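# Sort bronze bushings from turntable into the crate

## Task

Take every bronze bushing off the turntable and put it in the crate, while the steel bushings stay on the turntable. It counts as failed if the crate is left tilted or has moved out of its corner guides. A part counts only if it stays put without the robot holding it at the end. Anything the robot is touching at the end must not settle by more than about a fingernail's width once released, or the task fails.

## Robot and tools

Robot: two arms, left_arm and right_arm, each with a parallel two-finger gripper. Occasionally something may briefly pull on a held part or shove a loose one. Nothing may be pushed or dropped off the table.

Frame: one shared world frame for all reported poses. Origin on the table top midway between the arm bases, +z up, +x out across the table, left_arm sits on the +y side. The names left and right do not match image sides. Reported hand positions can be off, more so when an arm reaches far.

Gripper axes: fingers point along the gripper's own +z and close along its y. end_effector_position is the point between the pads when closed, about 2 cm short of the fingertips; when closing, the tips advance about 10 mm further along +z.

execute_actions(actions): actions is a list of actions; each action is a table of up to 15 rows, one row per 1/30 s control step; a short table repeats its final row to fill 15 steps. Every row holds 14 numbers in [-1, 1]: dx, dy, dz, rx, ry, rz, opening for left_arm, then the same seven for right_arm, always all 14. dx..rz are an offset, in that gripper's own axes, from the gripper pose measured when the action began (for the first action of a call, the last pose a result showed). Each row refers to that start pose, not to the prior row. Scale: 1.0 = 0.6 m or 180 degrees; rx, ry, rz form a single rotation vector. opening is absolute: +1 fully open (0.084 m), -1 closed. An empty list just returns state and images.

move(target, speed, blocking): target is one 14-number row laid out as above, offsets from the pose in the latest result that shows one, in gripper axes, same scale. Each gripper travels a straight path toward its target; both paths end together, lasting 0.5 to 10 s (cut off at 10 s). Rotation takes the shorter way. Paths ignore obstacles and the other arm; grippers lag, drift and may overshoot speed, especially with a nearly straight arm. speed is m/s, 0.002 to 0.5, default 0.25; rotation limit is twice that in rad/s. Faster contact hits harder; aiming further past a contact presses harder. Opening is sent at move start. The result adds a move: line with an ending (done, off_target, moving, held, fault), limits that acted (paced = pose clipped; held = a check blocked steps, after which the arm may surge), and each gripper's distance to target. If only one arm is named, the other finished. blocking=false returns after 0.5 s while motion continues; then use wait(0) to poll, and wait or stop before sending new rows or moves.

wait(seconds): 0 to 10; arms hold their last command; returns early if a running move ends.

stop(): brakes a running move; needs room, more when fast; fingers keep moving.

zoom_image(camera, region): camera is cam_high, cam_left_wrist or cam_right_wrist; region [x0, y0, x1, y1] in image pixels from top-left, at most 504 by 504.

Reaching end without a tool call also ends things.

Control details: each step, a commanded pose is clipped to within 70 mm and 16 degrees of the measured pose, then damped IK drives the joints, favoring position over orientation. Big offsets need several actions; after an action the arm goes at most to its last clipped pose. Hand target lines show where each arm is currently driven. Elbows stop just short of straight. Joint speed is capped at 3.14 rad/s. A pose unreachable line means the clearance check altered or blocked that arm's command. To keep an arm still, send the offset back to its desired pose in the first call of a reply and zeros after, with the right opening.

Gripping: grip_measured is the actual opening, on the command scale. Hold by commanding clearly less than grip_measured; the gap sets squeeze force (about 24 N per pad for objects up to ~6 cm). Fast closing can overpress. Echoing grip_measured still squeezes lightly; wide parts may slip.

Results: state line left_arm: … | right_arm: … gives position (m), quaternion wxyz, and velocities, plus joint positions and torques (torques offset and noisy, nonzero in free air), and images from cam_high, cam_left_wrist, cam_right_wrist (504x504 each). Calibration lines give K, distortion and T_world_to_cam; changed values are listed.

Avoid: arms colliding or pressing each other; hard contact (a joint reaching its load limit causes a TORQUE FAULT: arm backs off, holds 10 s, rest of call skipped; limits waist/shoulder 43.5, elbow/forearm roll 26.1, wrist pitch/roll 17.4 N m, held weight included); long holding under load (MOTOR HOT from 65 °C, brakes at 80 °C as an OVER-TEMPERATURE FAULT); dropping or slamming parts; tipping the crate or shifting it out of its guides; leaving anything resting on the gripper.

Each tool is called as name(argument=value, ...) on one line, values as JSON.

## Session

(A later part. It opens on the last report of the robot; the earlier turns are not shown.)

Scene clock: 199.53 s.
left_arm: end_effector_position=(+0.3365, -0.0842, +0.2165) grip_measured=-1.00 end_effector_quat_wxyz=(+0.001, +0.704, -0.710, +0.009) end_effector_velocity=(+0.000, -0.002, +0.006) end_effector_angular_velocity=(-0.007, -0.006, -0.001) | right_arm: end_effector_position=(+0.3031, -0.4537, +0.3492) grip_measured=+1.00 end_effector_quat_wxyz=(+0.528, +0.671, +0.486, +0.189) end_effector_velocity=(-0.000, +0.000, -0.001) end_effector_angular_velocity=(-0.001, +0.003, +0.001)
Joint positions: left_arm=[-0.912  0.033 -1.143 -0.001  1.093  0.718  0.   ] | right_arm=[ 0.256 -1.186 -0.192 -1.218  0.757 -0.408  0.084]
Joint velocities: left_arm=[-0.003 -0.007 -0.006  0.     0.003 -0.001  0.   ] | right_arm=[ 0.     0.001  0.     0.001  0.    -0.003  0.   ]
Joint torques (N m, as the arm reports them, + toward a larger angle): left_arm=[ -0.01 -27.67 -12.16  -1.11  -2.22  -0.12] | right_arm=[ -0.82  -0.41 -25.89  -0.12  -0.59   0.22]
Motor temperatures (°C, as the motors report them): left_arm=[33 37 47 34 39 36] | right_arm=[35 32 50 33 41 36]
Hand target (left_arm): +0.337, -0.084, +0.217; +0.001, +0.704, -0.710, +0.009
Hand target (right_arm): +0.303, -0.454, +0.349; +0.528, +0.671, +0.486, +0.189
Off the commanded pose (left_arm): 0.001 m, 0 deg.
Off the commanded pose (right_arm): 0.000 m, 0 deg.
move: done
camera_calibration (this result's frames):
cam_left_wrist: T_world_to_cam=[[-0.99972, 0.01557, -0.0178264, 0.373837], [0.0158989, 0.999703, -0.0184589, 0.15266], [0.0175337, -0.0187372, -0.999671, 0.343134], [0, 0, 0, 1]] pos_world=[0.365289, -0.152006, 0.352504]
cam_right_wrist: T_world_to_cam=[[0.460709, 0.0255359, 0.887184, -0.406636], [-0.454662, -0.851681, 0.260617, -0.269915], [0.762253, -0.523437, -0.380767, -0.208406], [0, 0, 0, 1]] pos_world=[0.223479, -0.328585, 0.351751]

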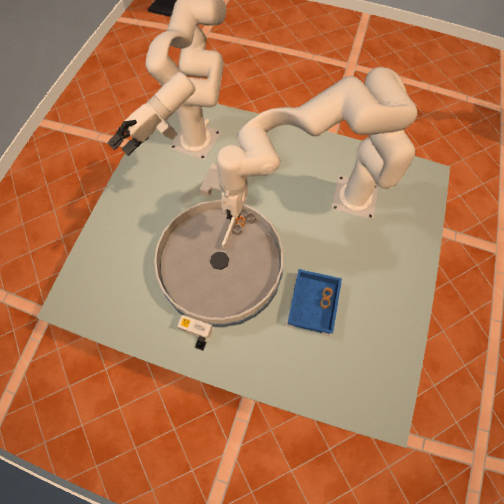

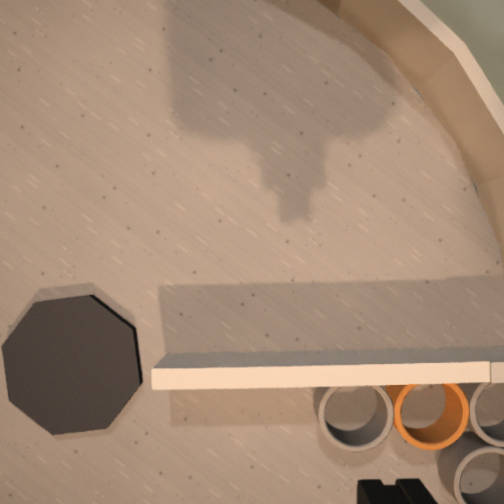

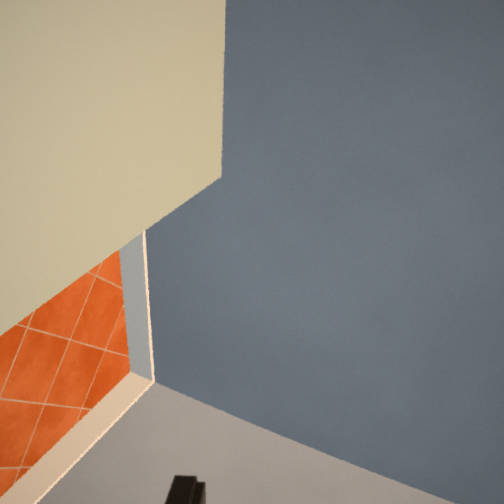

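move(target=[-0.018,0.07,0.12,0,0,0.5,-0.5,0,0,0,0,0,0,1])

move(target=[0,0,0.085,0,0,0,-0.5,0,0,0,0,0,0,1], speed=0.08)

move(target=[0,0,0,0,0,0,-1,0,0,0,0,0,0,1])

move(target=[0,0,-0.2,0,0,0,-1,0,0,0,0,0,0,1])

Scene clock: 210.83 s.
left_arm: end_effector_position=(+0.2954, -0.0743, +0.1439) grip_measured=-0.52 end_effector_quat_wxyz=(+0.005, +0.004, +1.000, -0.007) end_effector_velocity=(-0.000, +0.001, -0.001) end_effector_angular_velocity=(+0.001, +0.002, -0.005) | right_arm: end_effector_position=(+0.3031, -0.4537, +0.3492) grip_measured=+1.00 end_effector_quat_wxyz=(+0.528, +0.671, +0.486, +0.189) end_effector_velocity=(-0.000, +0.000, -0.001) end_effector_angular_velocity=(+0.001, +0.002, -0.000)
Joint positions: left_arm=[-0.968  0.01  -0.895 -0.     0.868  2.233  0.021] | right_arm=[ 0.256 -1.186 -0.192 -1.218  0.757 -0.408  0.084]
Joint velocities: left_arm=[ 0.001  0.     0.004 -0.002 -0.002  0.008  0.   ] | right_arm=[ 0.     0.     0.     0.002  0.    -0.001  0.   ]
Joint torques (N m, as the arm reports them, + toward a larger angle): left_arm=[  0.25 -25.51 -11.73  -1.68  -2.31  -0.06] | right_arm=[ -0.54  -0.07 -26.03  -0.16  -0.52   0.29]
Motor temperatures (°C, as the motors report them): left_arm=[33 37 47 34 39 36] | right_arm=[35 32 51 33 41 36]
Hand target (left_arm): +0.295, -0.074, +0.144; +0.005, +0.004, +1.000, -0.007
Hand target (right_arm): +0.303, -0.454, +0.349; +0.528, +0.671, +0.486, +0.189
Off the commanded pose (left_arm): 0.000 m, 0 deg.
Off the commanded pose (right_arm): 0.000 m, 0 deg.
move: done
camera_calibration (this result's frames):
cam_left_wrist: T_world_to_cam=[[0.0156147, 0.999657, -0.0210281, 0.104973], [0.999863, -0.0154971, 0.00574589, -0.227488], [0.00541804, -0.0211149, -0.999762, 0.274968], [0, 0, 0, 1]] pos_world=[0.224328, -0.102657, 0.278417]
cam_right_wrist: T_world_to_cam=[[0.460709, 0.0255359, 0.887184, -0.406636], [-0.454662, -0.851681, 0.260617, -0.269914], [0.762253, -0.523437, -0.380767, -0.208406], [0, 0, 0, 1]] pos_world=[0.223479, -0.328585, 0.351751]

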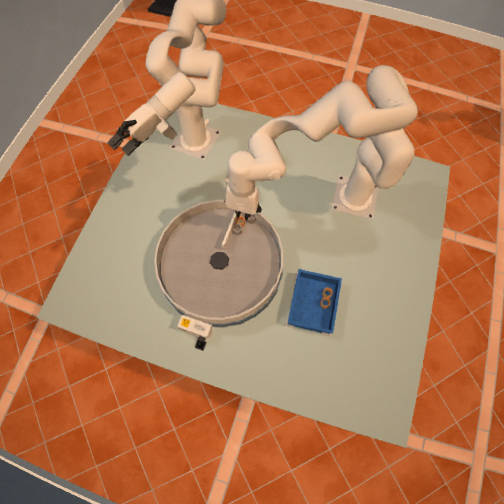

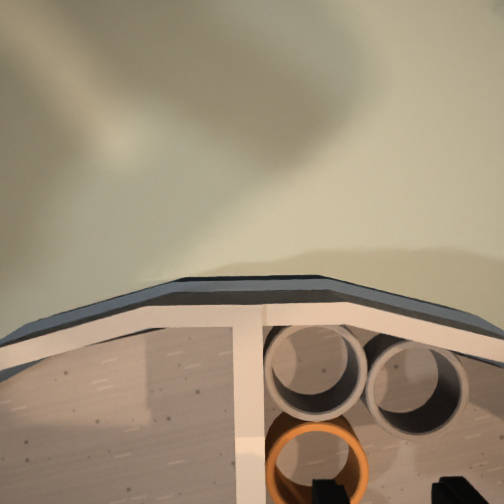

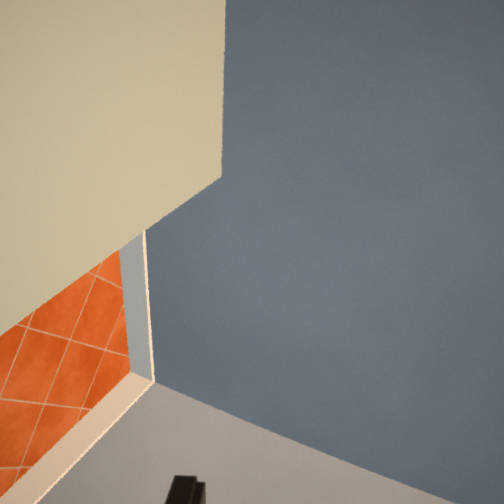

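Scene clock: 211.87 s.
left_arm: end_effector_position=(+0.2991, -0.0781, +0.0989) grip_measured=-0.54 end_effector_quat_wxyz=(+0.010, +0.004, +1.000, -0.013) end_effector_velocity=(+0.001, -0.000, -0.002) end_effector_angular_velocity=(-0.004, -0.003, +0.001) | right_arm: end_effector_position=(+0.3031, -0.4537, +0.3492) grip_measured=+1.00 end_effector_quat_wxyz=(+0.528, +0.671, +0.486, +0.189) end_effector_velocity=(-0.000, +0.000, +0.000) end_effector_angular_velocity=(+0.001, -0.001, +0.000)
Joint positions: left_arm=[-0.966  0.099 -0.852  0.     0.721  2.233  0.021] | right_arm=[ 0.256 -1.186 -0.192 -1.218  0.757 -0.408  0.084]
Joint velocities: left_arm=[ 0.002  0.005  0.003  0.    -0.013  0.001 -0.003] | right_arm=[ 0.    -0.001  0.     0.    -0.     0.     0.   ]
Joint torques (N m, as the arm reports them, + toward a larger angle): left_arm=[-2.61 -1.32 -0.69 -1.73 -1.32  0.18] | right_arm=[ -0.71  -0.71 -25.99  -0.39  -0.55   0.26]
Motor temperatures (°C, as the motors report them): left_arm=[33 37 47 34 39 36] | right_arm=[35 32 51 33 41 36]
Hand target (left_arm): +0.296, -0.075, +0.093; +0.005, +0.004, +1.000, -0.007
Hand target (right_arm): +0.303, -0.454, +0.349; +0.528, +0.671, +0.486, +0.189
Off the commanded pose (left_arm): 0.007 m, 1 deg.
Off the commanded pose (right_arm): 0.000 m, 0 deg.
move: off_target (left_arm)
camera_calibration (this result's frames):
cam_left_wrist: T_world_to_cam=[[0.0151727, 0.999372, -0.0320088, 0.108992], [0.999782, -0.0147034, 0.014847, -0.23181], [0.0143671, -0.0322271, -0.999377, 0.226227], [0, 0, 0, 1]] pos_world=[0.226855, -0.105041, 0.233016]
cam_right_wrist: T_world_to_cam=[[0.460709, 0.0255359, 0.887184, -0.406636], [-0.454662, -0.851681, 0.260617, -0.269914], [0.762253, -0.523437, -0.380767, -0.208405], [0, 0, 0, 1]] pos_world=[0.223479, -0.328585, 0.351751]

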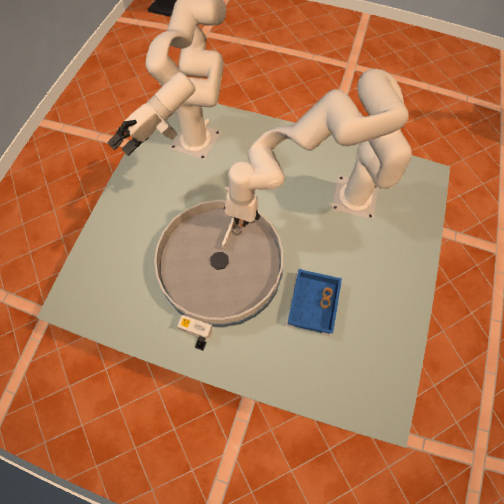

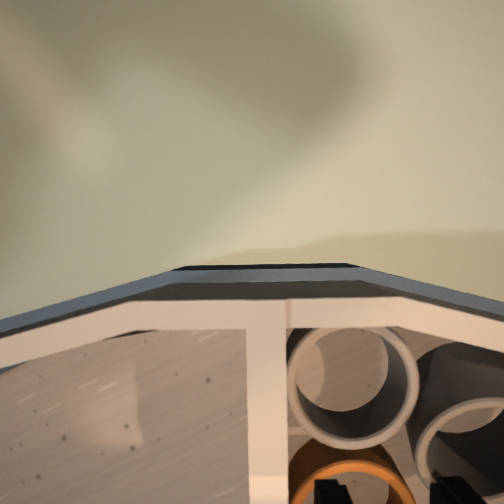

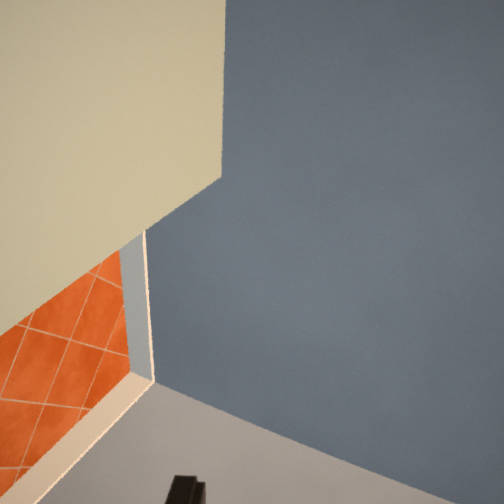

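Scene clock: 212.37 s.
left_arm: end_effector_position=(+0.2992, -0.0786, +0.0994) grip_measured=-1.00 end_effector_quat_wxyz=(+0.010, +0.004, +1.000, -0.013) end_effector_velocity=(+0.000, -0.000, -0.000) end_effector_angular_velocity=(+0.000, -0.000, -0.002) | right_arm: end_effector_position=(+0.3031, -0.4537, +0.3492) grip_measured=+1.00 end_effector_quat_wxyz=(+0.528, +0.671, +0.486, +0.189) end_effector_velocity=(+0.000, +0.000, +0.000) end_effector_angular_velocity=(+0.000, -0.000, +0.001)
Joint positions: left_arm=[-0.967  0.099 -0.853 -0.     0.721  2.233  0.   ] | right_arm=[ 0.256 -1.186 -0.192 -1.218  0.757 -0.408  0.084]
Joint velocities: left_arm=[-0.     0.001 -0.001  0.001 -0.     0.001  0.   ] | right_arm=[ 0.     0.    -0.     0.    -0.001 -0.     0.   ]
Joint torques (N m, as the arm reports them, + toward a larger angle): left_arm=[-0.77 -6.78 -2.51 -1.58 -1.    0.03] | right_arm=[ -0.34  -0.52 -25.95  -0.06  -0.44   0.27]
Motor temperatures (°C, as the motors report them): left_arm=[33 37 47 34 39 36] | right_arm=[35 32 51 33 41 36]
Hand target (left_arm): +0.299, -0.078, +0.099; +0.010, +0.004, +1.000, -0.013
Hand target (right_arm): +0.303, -0.454, +0.349; +0.528, +0.671, +0.486, +0.189
Off the commanded pose (left_arm): 0.001 m, 0 deg.
Off the commanded pose (right_arm): 0.000 m, 0 deg.
move: done
camera_calibration (this result's frames):
cam_left_wrist: T_world_to_cam=[[0.0153562, 0.999326, -0.0333504, 0.109561], [0.999767, -0.0148398, 0.0156774, -0.232016], [0.0151719, -0.0335834, -0.999321, 0.226379], [0, 0, 0, 1]] pos_world=[0.226845, -0.105327, 0.233517]
cam_right_wrist: T_world_to_cam=[[0.460709, 0.0255361, 0.887184, -0.406636], [-0.454662, -0.851681, 0.260617, -0.269915], [0.762253, -0.523437, -0.380767, -0.208406], [0, 0, 0, 1]] pos_world=[0.223479, -0.328585, 0.351751]

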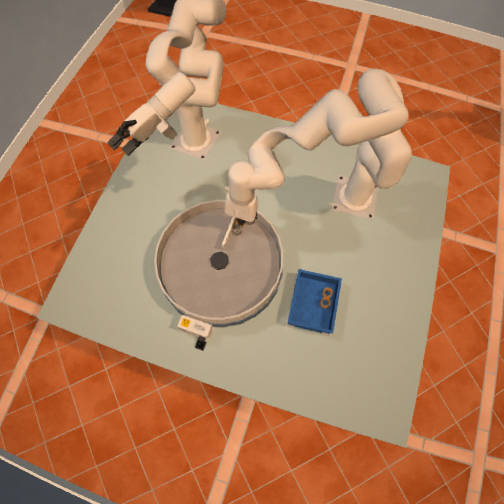

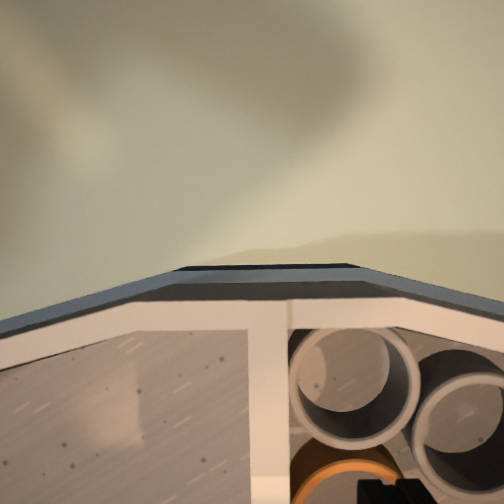

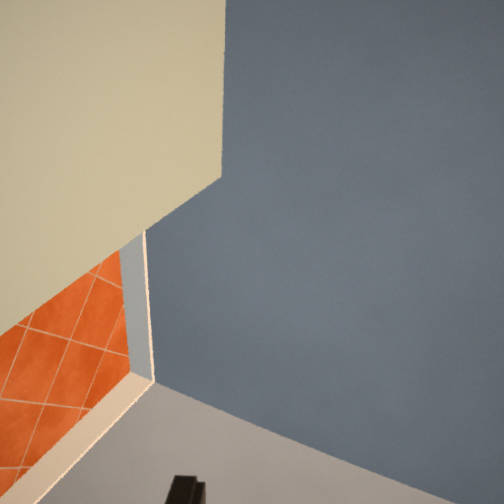

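Scene clock: 213.37 s.
left_arm: end_effector_position=(+0.2966, -0.0748, +0.2183) grip_measured=-1.00 end_effector_quat_wxyz=(+0.010, +0.004, +1.000, -0.012) end_effector_velocity=(+0.002, -0.002, +0.007) end_effector_angular_velocity=(-0.008, -0.006, +0.000) | right_arm: end_effector_position=(+0.3031, -0.4537, +0.3492) grip_measured=+1.00 end_effector_quat_wxyz=(+0.528, +0.671, +0.486, +0.189) end_effector_velocity=(+0.000, +0.000, -0.001) end_effector_angular_velocity=(+0.002, +0.002, -0.000)
Joint positions: left_arm=[-0.966 -0.089 -1.007  0.     1.064  2.233  0.   ] | right_arm=[ 0.256 -1.186 -0.192 -1.218  0.757 -0.408  0.084]
Joint velocities: left_arm=[-0.    -0.006 -0.012 -0.     0.008 -0.     0.   ] | right_arm=[ 0.     0.002  0.001  0.002 -0.     0.     0.   ]
Joint torques (N m, as the arm reports them, + toward a larger angle): left_arm=[  0.6  -23.94 -12.39  -1.01  -2.17   0.06] | right_arm=[ -0.68  -0.48 -25.93  -0.35  -0.45   0.18]
Motor temperatures (°C, as the motors report them): left_arm=[33 37 47 34 39 36] | right_arm=[35 32 51 33 41 36]
Hand target (left_arm): +0.297, -0.075, +0.219; +0.010, +0.004, +1.000, -0.013
Hand target (right_arm): +0.303, -0.454, +0.349; +0.528, +0.671, +0.486, +0.189
Off the commanded pose (left_arm): 0.001 m, 0 deg.
Off the commanded pose (right_arm): 0.000 m, 0 deg.
move: done
camera_calibration (this result's frames):
cam_left_wrist: T_world_to_cam=[[0.0148989, 0.999387, -0.0316915, 0.109519], [0.999786, -0.0144352, 0.0148112, -0.230995], [0.0143447, -0.0319053, -0.999388, 0.345723], [0, 0, 0, 1]] pos_world=[0.224354, -0.101755, 0.352403]
cam_right_wrist: T_world_to_cam=[[0.460709, 0.025536, 0.887184, -0.406636], [-0.454662, -0.851681, 0.260617, -0.269914], [0.762253, -0.523437, -0.380767, -0.208405], [0, 0, 0, 1]] pos_world=[0.223479, -0.328585, 0.351751]

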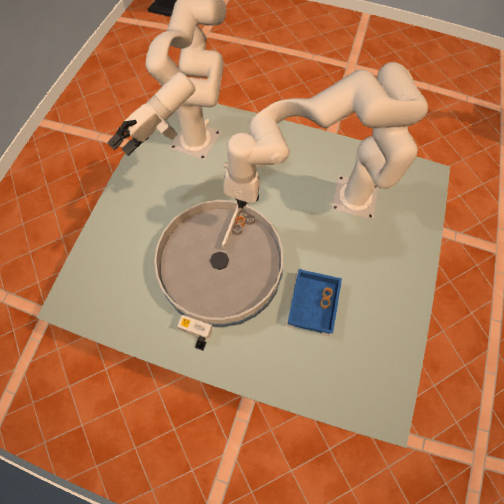

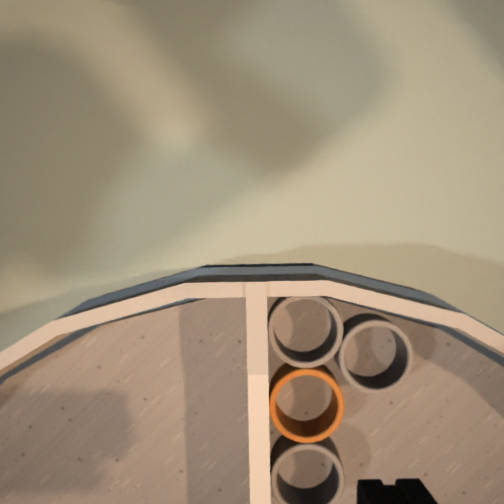

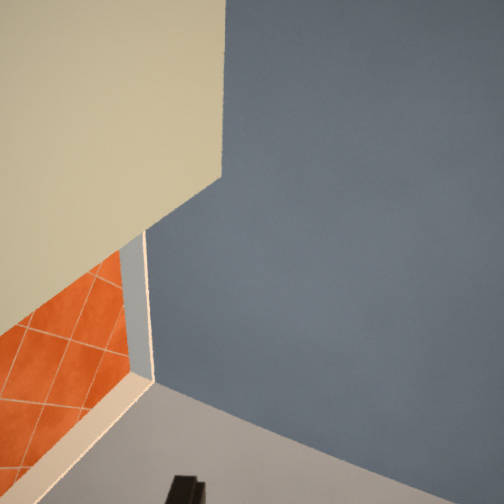

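move(target=[0.015,0.067,0.1,0,0,-0.5,0.0,0,0,0,0,0,0,1])

move(target=[0,0,0.115,0,0,0,0.0,0,0,0,0,0,0,1], speed=0.1)

move(target=[0.065,0,0,0,0,0,0.0,0,0,0,0,0,0,1], speed=0.05)

move(target=[0,0,0,0,0,0,-1,0,0,0,0,0,0,1])

move(target=[0,0,-0.2,0,0,0,-1,0,0,0,0,0,0,1])

Scene clock: 228.53 s.
left_arm: end_effector_position=(+0.2890, -0.0362, +0.1571) grip_measured=-0.01 end_effector_quat_wxyz=(+0.002, +0.704, -0.710, +0.016) end_effector_velocity=(+0.000, +0.000, -0.000) end_effector_angular_velocity=(+0.001, -0.001, +0.008) | right_arm: end_effector_position=(+0.3031, -0.4537, +0.3492) grip_measured=+1.00 end_effector_quat_wxyz=(+0.528, +0.671, +0.486, +0.189) end_effector_velocity=(-0.000, -0.000, +0.000) end_effector_angular_velocity=(+0.001, -0.001, -0.001)
Joint positions: left_arm=[-0.924 -0.131 -0.776 -0.002  0.875  0.706  0.044] | right_arm=[ 0.256 -1.186 -0.192 -1.218  0.757 -0.408  0.084]
Joint velocities: left_arm=[ 0.     0.     0.001  0.003 -0.001 -0.009  0.   ] | right_arm=[ 0.    -0.001 -0.     0.001  0.001  0.     0.   ]
Joint torques (N m, as the arm reports them, + toward a larger angle): left_arm=[ -0.34 -22.5  -11.77  -1.19  -2.23  -0.19] | right_arm=[ -0.78  -0.29 -25.8   -0.12  -0.75   0.29]
Motor temperatures (°C, as the motors report them): left_arm=[33 37 47 34 39 36] | right_arm=[35 32 51 33 41 36]
Hand target (left_arm): +0.289, -0.036, +0.157; +0.002, +0.704, -0.710, +0.016
Hand target (right_arm): +0.303, -0.454, +0.349; +0.528, +0.671, +0.486, +0.189
Off the commanded pose (left_arm): 0.000 m, 0 deg.
Off the commanded pose (right_arm): 0.000 m, 0 deg.
move: done
camera_calibration (this result's frames):
cam_left_wrist: T_world_to_cam=[[-0.999529, 0.0149339, -0.0268206, 0.325944], [0.0157278, 0.999437, -0.0296366, 0.106154], [0.0263629, -0.0300444, -0.999201, 0.282501], [0, 0, 0, 1]] pos_world=[0.316673, -0.102474, 0.294164]
cam_right_wrist: T_world_to_cam=[[0.460709, 0.025536, 0.887184, -0.406636], [-0.454662, -0.851682, 0.260617, -0.269915], [0.762253, -0.523437, -0.380767, -0.208405], [0, 0, 0, 1]] pos_world=[0.223479, -0.328585, 0.351751]

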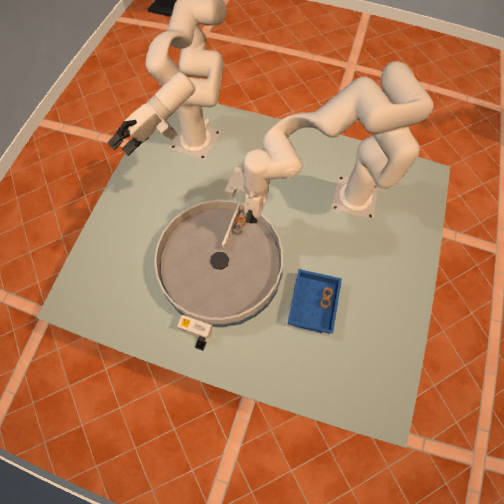

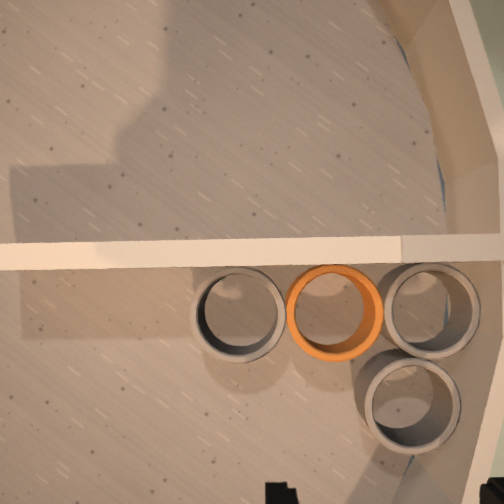

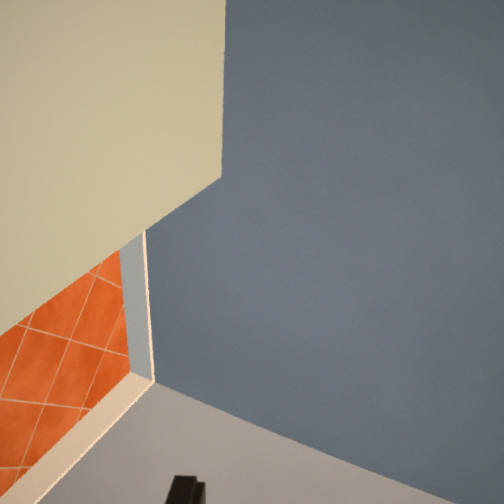

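Scene clock: 229.57 s.
left_arm: end_effector_position=(+0.2943, -0.0413, +0.0964) grip_measured=+0.00 end_effector_quat_wxyz=(+0.002, +0.704, -0.710, +0.024) end_effector_velocity=(+0.002, -0.002, +0.000) end_effector_angular_velocity=(-0.011, -0.011, +0.001) | right_arm: end_effector_position=(+0.3031, -0.4537, +0.3492) grip_measured=+1.00 end_effector_quat_wxyz=(+0.528, +0.671, +0.486, +0.189) end_effector_velocity=(+0.000, +0.001, +0.000) end_effector_angular_velocity=(-0.001, -0.000, +0.003)
Joint positions: left_arm=[-0.922 -0.001 -0.714 -0.001  0.667  0.708  0.044] | right_arm=[ 0.256 -1.186 -0.192 -1.218  0.757 -0.408  0.084]
Joint velocities: left_arm=[ 0.    -0.001  0.006  0.001 -0.021 -0.002 -0.001] | right_arm=[ 0.    -0.     0.     0.    -0.003 -0.002  0.   ]
Joint torques (N m, as the arm reports them, + toward a larger angle): left_arm=[-5.78  7.37  0.07 -2.78 -3.38 -0.57] | right_arm=[ -0.82  -0.13 -25.77  -0.26  -0.54   0.33]
Motor temperatures (°C, as the motors report them): left_arm=[33 37 47 34 39 36] | right_arm=[35 32 51 33 41 36]
Hand target (left_arm): +0.290, -0.038, +0.088; +0.002, +0.704, -0.710, +0.016
Hand target (right_arm): +0.303, -0.454, +0.349; +0.528, +0.671, +0.486, +0.189
Off the commanded pose (left_arm): 0.010 m, 1 deg.
Off the commanded pose (right_arm): 0.000 m, 0 deg.
move: off_target (left_arm)
camera_calibration (this result's frames):
cam_left_wrist: T_world_to_cam=[[-0.999167, 0.0140609, -0.0383037, 0.33063], [0.0156719, 0.998991, -0.0420881, 0.110508], [0.0376733, -0.0426534, -0.998379, 0.217632], [0, 0, 0, 1]] pos_world=[0.320424, -0.105763, 0.234595]
cam_right_wrist: T_world_to_cam=[[0.460709, 0.0255359, 0.887184, -0.406636], [-0.454662, -0.851681, 0.260617, -0.269914], [0.762253, -0.523437, -0.380767, -0.208406], [0, 0, 0, 1]] pos_world=[0.223479, -0.328585, 0.351751]

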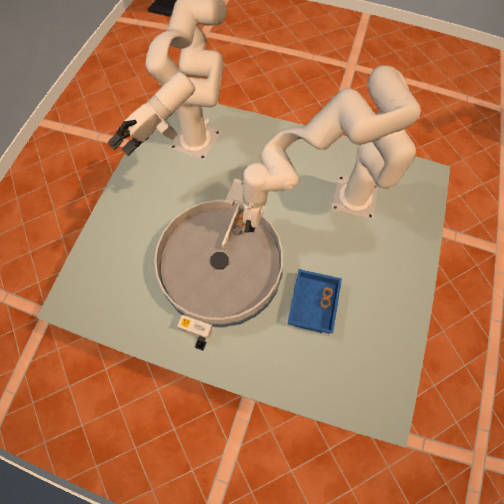

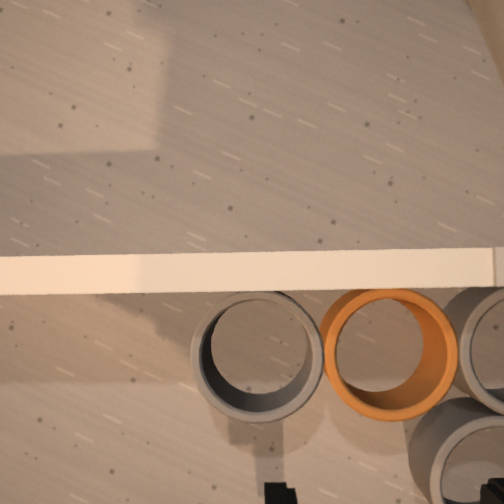

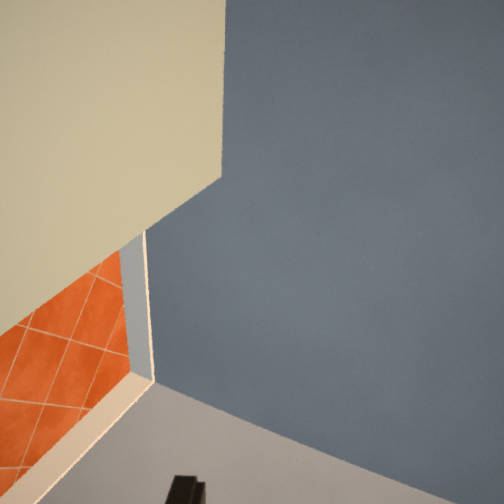

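Scene clock: 230.67 s.
left_arm: end_effector_position=(+0.2942, -0.0800, +0.0989) grip_measured=-0.01 end_effector_quat_wxyz=(+0.002, +0.704, -0.710, +0.025) end_effector_velocity=(-0.000, -0.005, +0.002) end_effector_angular_velocity=(-0.008, -0.003, -0.002) | right_arm: end_effector_position=(+0.3031, -0.4537, +0.3492) grip_measured=+1.00 end_effector_quat_wxyz=(+0.528, +0.671, +0.486, +0.189) end_effector_velocity=(+0.000, +0.000, +0.001) end_effector_angular_velocity=(-0.000, -0.001, +0.002)
Joint positions: left_arm=[-0.978  0.084 -0.828  0.003  0.693  0.648  0.044] | right_arm=[ 0.256 -1.186 -0.192 -1.218  0.757 -0.408  0.084]
Joint velocities: left_arm=[-0.007  0.004 -0.01  -0.002 -0.002 -0.003 -0.   ] | right_arm=[ 0.    -0.    -0.001 -0.    -0.002 -0.001  0.   ]
Joint torques (N m, as the arm reports them, + toward a larger angle): left_arm=[-4.25 -3.84 -3.48 -2.28 -3.09 -0.15] | right_arm=[ -0.36  -0.42 -25.91  -0.18  -0.61   0.11]
Motor temperatures (°C, as the motors report them): left_arm=[33 37 46 34 39 36] | right_arm=[35 32 51 33 41 36]
Hand target (left_arm): +0.294, -0.080, +0.098; +0.002, +0.704, -0.710, +0.024
Hand target (right_arm): +0.303, -0.454, +0.349; +0.528, +0.671, +0.486, +0.189
Off the commanded pose (left_arm): 0.001 m, 0 deg.
Off the commanded pose (right_arm): 0.000 m, 0 deg.
move: done
camera_calibration (this result's frames):
cam_left_wrist: T_world_to_cam=[[-0.999127, 0.0138221, -0.0394283, 0.331283], [0.0155231, 0.998947, -0.0431669, 0.149389], [0.0387901, -0.0437412, -0.99829, 0.218058], [0, 0, 0, 1]] pos_world=[0.320216, -0.144273, 0.237195]
cam_right_wrist: T_world_to_cam=[[0.460709, 0.0255359, 0.887184, -0.406636], [-0.454662, -0.851681, 0.260617, -0.269914], [0.762253, -0.523437, -0.380767, -0.208405], [0, 0, 0, 1]] pos_world=[0.223479, -0.328585, 0.351751]

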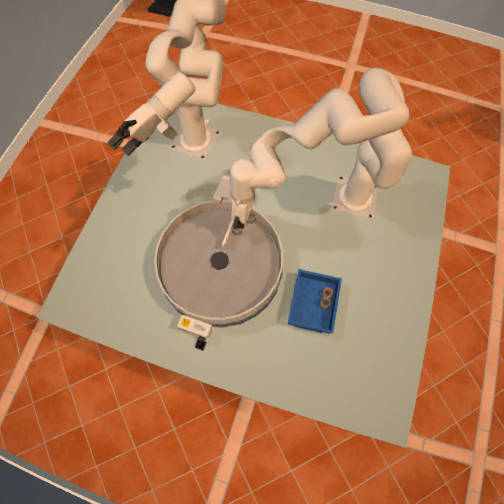

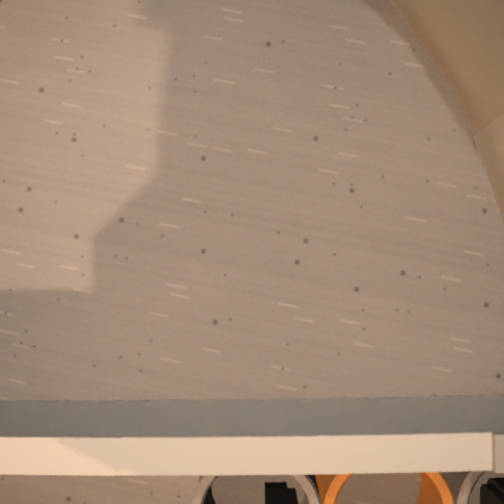

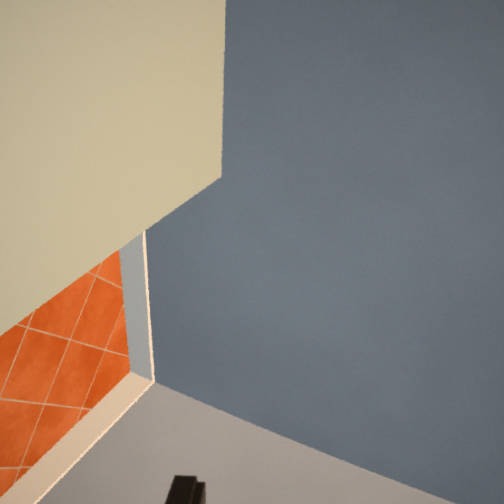

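Scene clock: 231.20 s.
left_arm: end_effector_position=(+0.2950, -0.0811, +0.0996) grip_measured=-1.00 end_effector_quat_wxyz=(+0.003, +0.704, -0.710, +0.027) end_effector_velocity=(+0.000, +0.002, -0.000) end_effector_angular_velocity=(+0.006, +0.004, +0.002) | right_arm: end_effector_position=(+0.3031, -0.4537, +0.3492) grip_measured=+1.00 end_effector_quat_wxyz=(+0.528, +0.671, +0.486, +0.189) end_effector_velocity=(+0.000, -0.000, +0.000) end_effector_angular_velocity=(-0.004, +0.000, +0.001)
Joint positions: left_arm=[-0.978  0.085 -0.83   0.003  0.692  0.648  0.   ] | right_arm=[ 0.256 -1.186 -0.192 -1.218  0.757 -0.408  0.084]
Joint velocities: left_arm=[ 0.004 -0.    -0.002  0.     0.01   0.002  0.   ] | right_arm=[-0.    -0.    -0.    -0.003  0.    -0.001  0.   ]
Joint torques (N m, as the arm reports them, + toward a larger angle): left_arm=[ 1.83 -9.48 -1.81 -1.13  1.18  0.09] | right_arm=[ -0.77  -0.09 -25.66  -0.26  -0.44   0.35]
Motor temperatures (°C, as the motors report them): left_arm=[33 37 46 34 39 36] | right_arm=[35 32 51 33 41 36]
Hand target (left_arm): +0.294, -0.080, +0.099; +0.002, +0.704, -0.710, +0.025
Hand target (right_arm): +0.303, -0.454, +0.349; +0.528, +0.671, +0.486, +0.189
Off the commanded pose (left_arm): 0.001 m, 0 deg.
Off the commanded pose (right_arm): 0.000 m, 0 deg.
move: done
camera_calibration (this result's frames):
cam_left_wrist: T_world_to_cam=[[-0.999042, 0.0138955, -0.0414891, 0.332241], [0.0157933, 0.998827, -0.0457702, 0.15068], [0.0408045, -0.0463816, -0.99809, 0.217848], [0, 0, 0, 1]] pos_world=[0.320654, -0.145016, 0.238113]
cam_right_wrist: T_world_to_cam=[[0.460709, 0.025536, 0.887184, -0.406636], [-0.454662, -0.851681, 0.260617, -0.269914], [0.762253, -0.523437, -0.380767, -0.208406], [0, 0, 0, 1]] pos_world=[0.223479, -0.328585, 0.351751]

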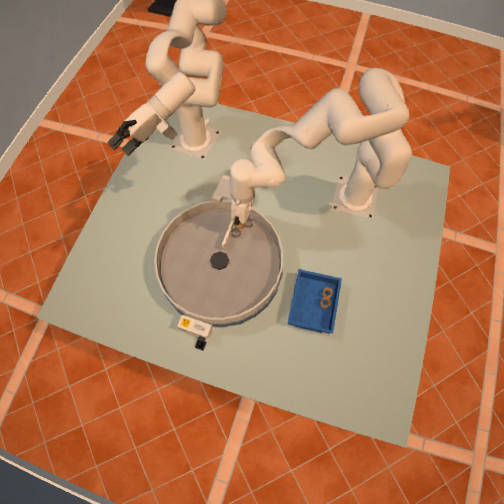

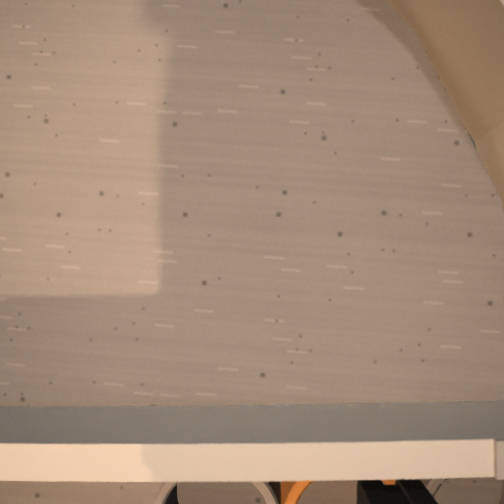

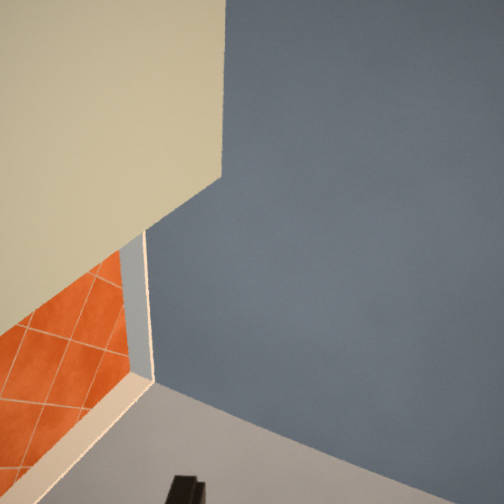

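Scene clock: 232.20 s.
left_arm: end_effector_position=(+0.2908, -0.0754, +0.2184) grip_measured=-1.00 end_effector_quat_wxyz=(+0.002, +0.704, -0.709, +0.026) end_effector_velocity=(+0.002, -0.001, +0.007) end_effector_angular_velocity=(-0.007, -0.005, +0.002) | right_arm: end_effector_position=(+0.3031, -0.4537, +0.3492) grip_measured=+1.00 end_effector_quat_wxyz=(+0.528, +0.671, +0.486, +0.189) end_effector_velocity=(+0.000, +0.000, -0.000) end_effector_angular_velocity=(+0.000, +0.001, +0.000)
Joint positions: left_arm=[-0.979 -0.114 -0.974  0.003  1.037  0.648  0.   ] | right_arm=[ 0.256 -1.186 -0.192 -1.218  0.757 -0.408  0.084]
Joint velocities: left_arm=[ 0.002 -0.006 -0.011 -0.     0.007  0.     0.   ] | right_arm=[-0.     0.    -0.     0.001 -0.    -0.001  0.   ]
Joint torques (N m, as the arm reports them, + toward a larger angle): left_arm=[  0.47 -23.58 -12.39  -1.04  -2.32  -0.03] | right_arm=[ -0.64  -0.74 -25.89  -0.47  -0.59   0.34]
Motor temperatures (°C, as the motors report them): left_arm=[33 37 46 34 39 36] | right_arm=[35 32 51 33 41 36]
Hand target (left_arm): +0.291, -0.076, +0.219; +0.002, +0.704, -0.709, +0.027
Hand target (right_arm): +0.303, -0.454, +0.349; +0.528, +0.671, +0.486, +0.189
Off the commanded pose (left_arm): 0.001 m, 0 deg.
Off the commanded pose (right_arm): 0.000 m, 0 deg.
move: done
camera_calibration (this result's frames):
cam_left_wrist: T_world_to_cam=[[-0.999083, 0.0135221, -0.0406348, 0.332676], [0.0153128, 0.99891, -0.0440845, 0.150348], [0.0399944, -0.0446663, -0.998201, 0.337195], [0, 0, 0, 1]] pos_world=[0.316582, -0.139622, 0.356735]
cam_right_wrist: T_world_to_cam=[[0.460709, 0.025536, 0.887184, -0.406636], [-0.454662, -0.851681, 0.260617, -0.269914], [0.762253, -0.523437, -0.380767, -0.208406], [0, 0, 0, 1]] pos_world=[0.223479, -0.328585, 0.351751]

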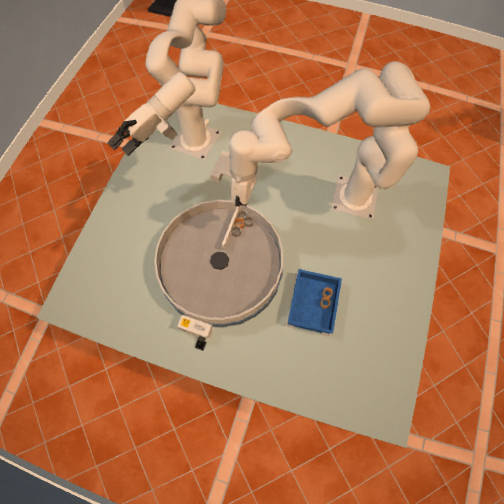

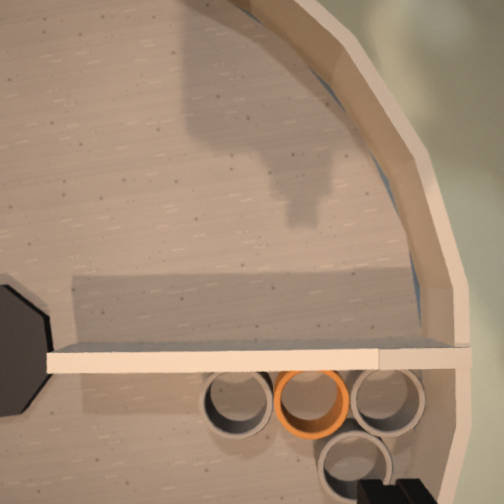

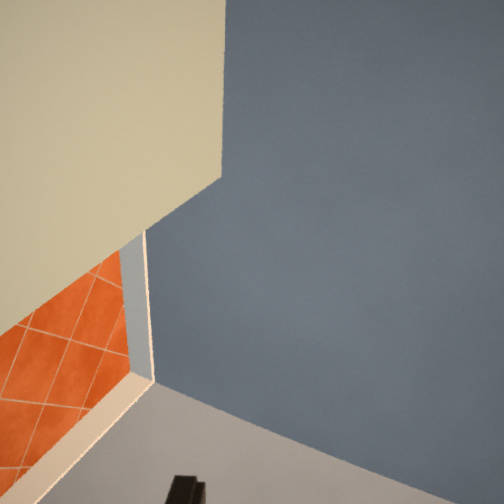

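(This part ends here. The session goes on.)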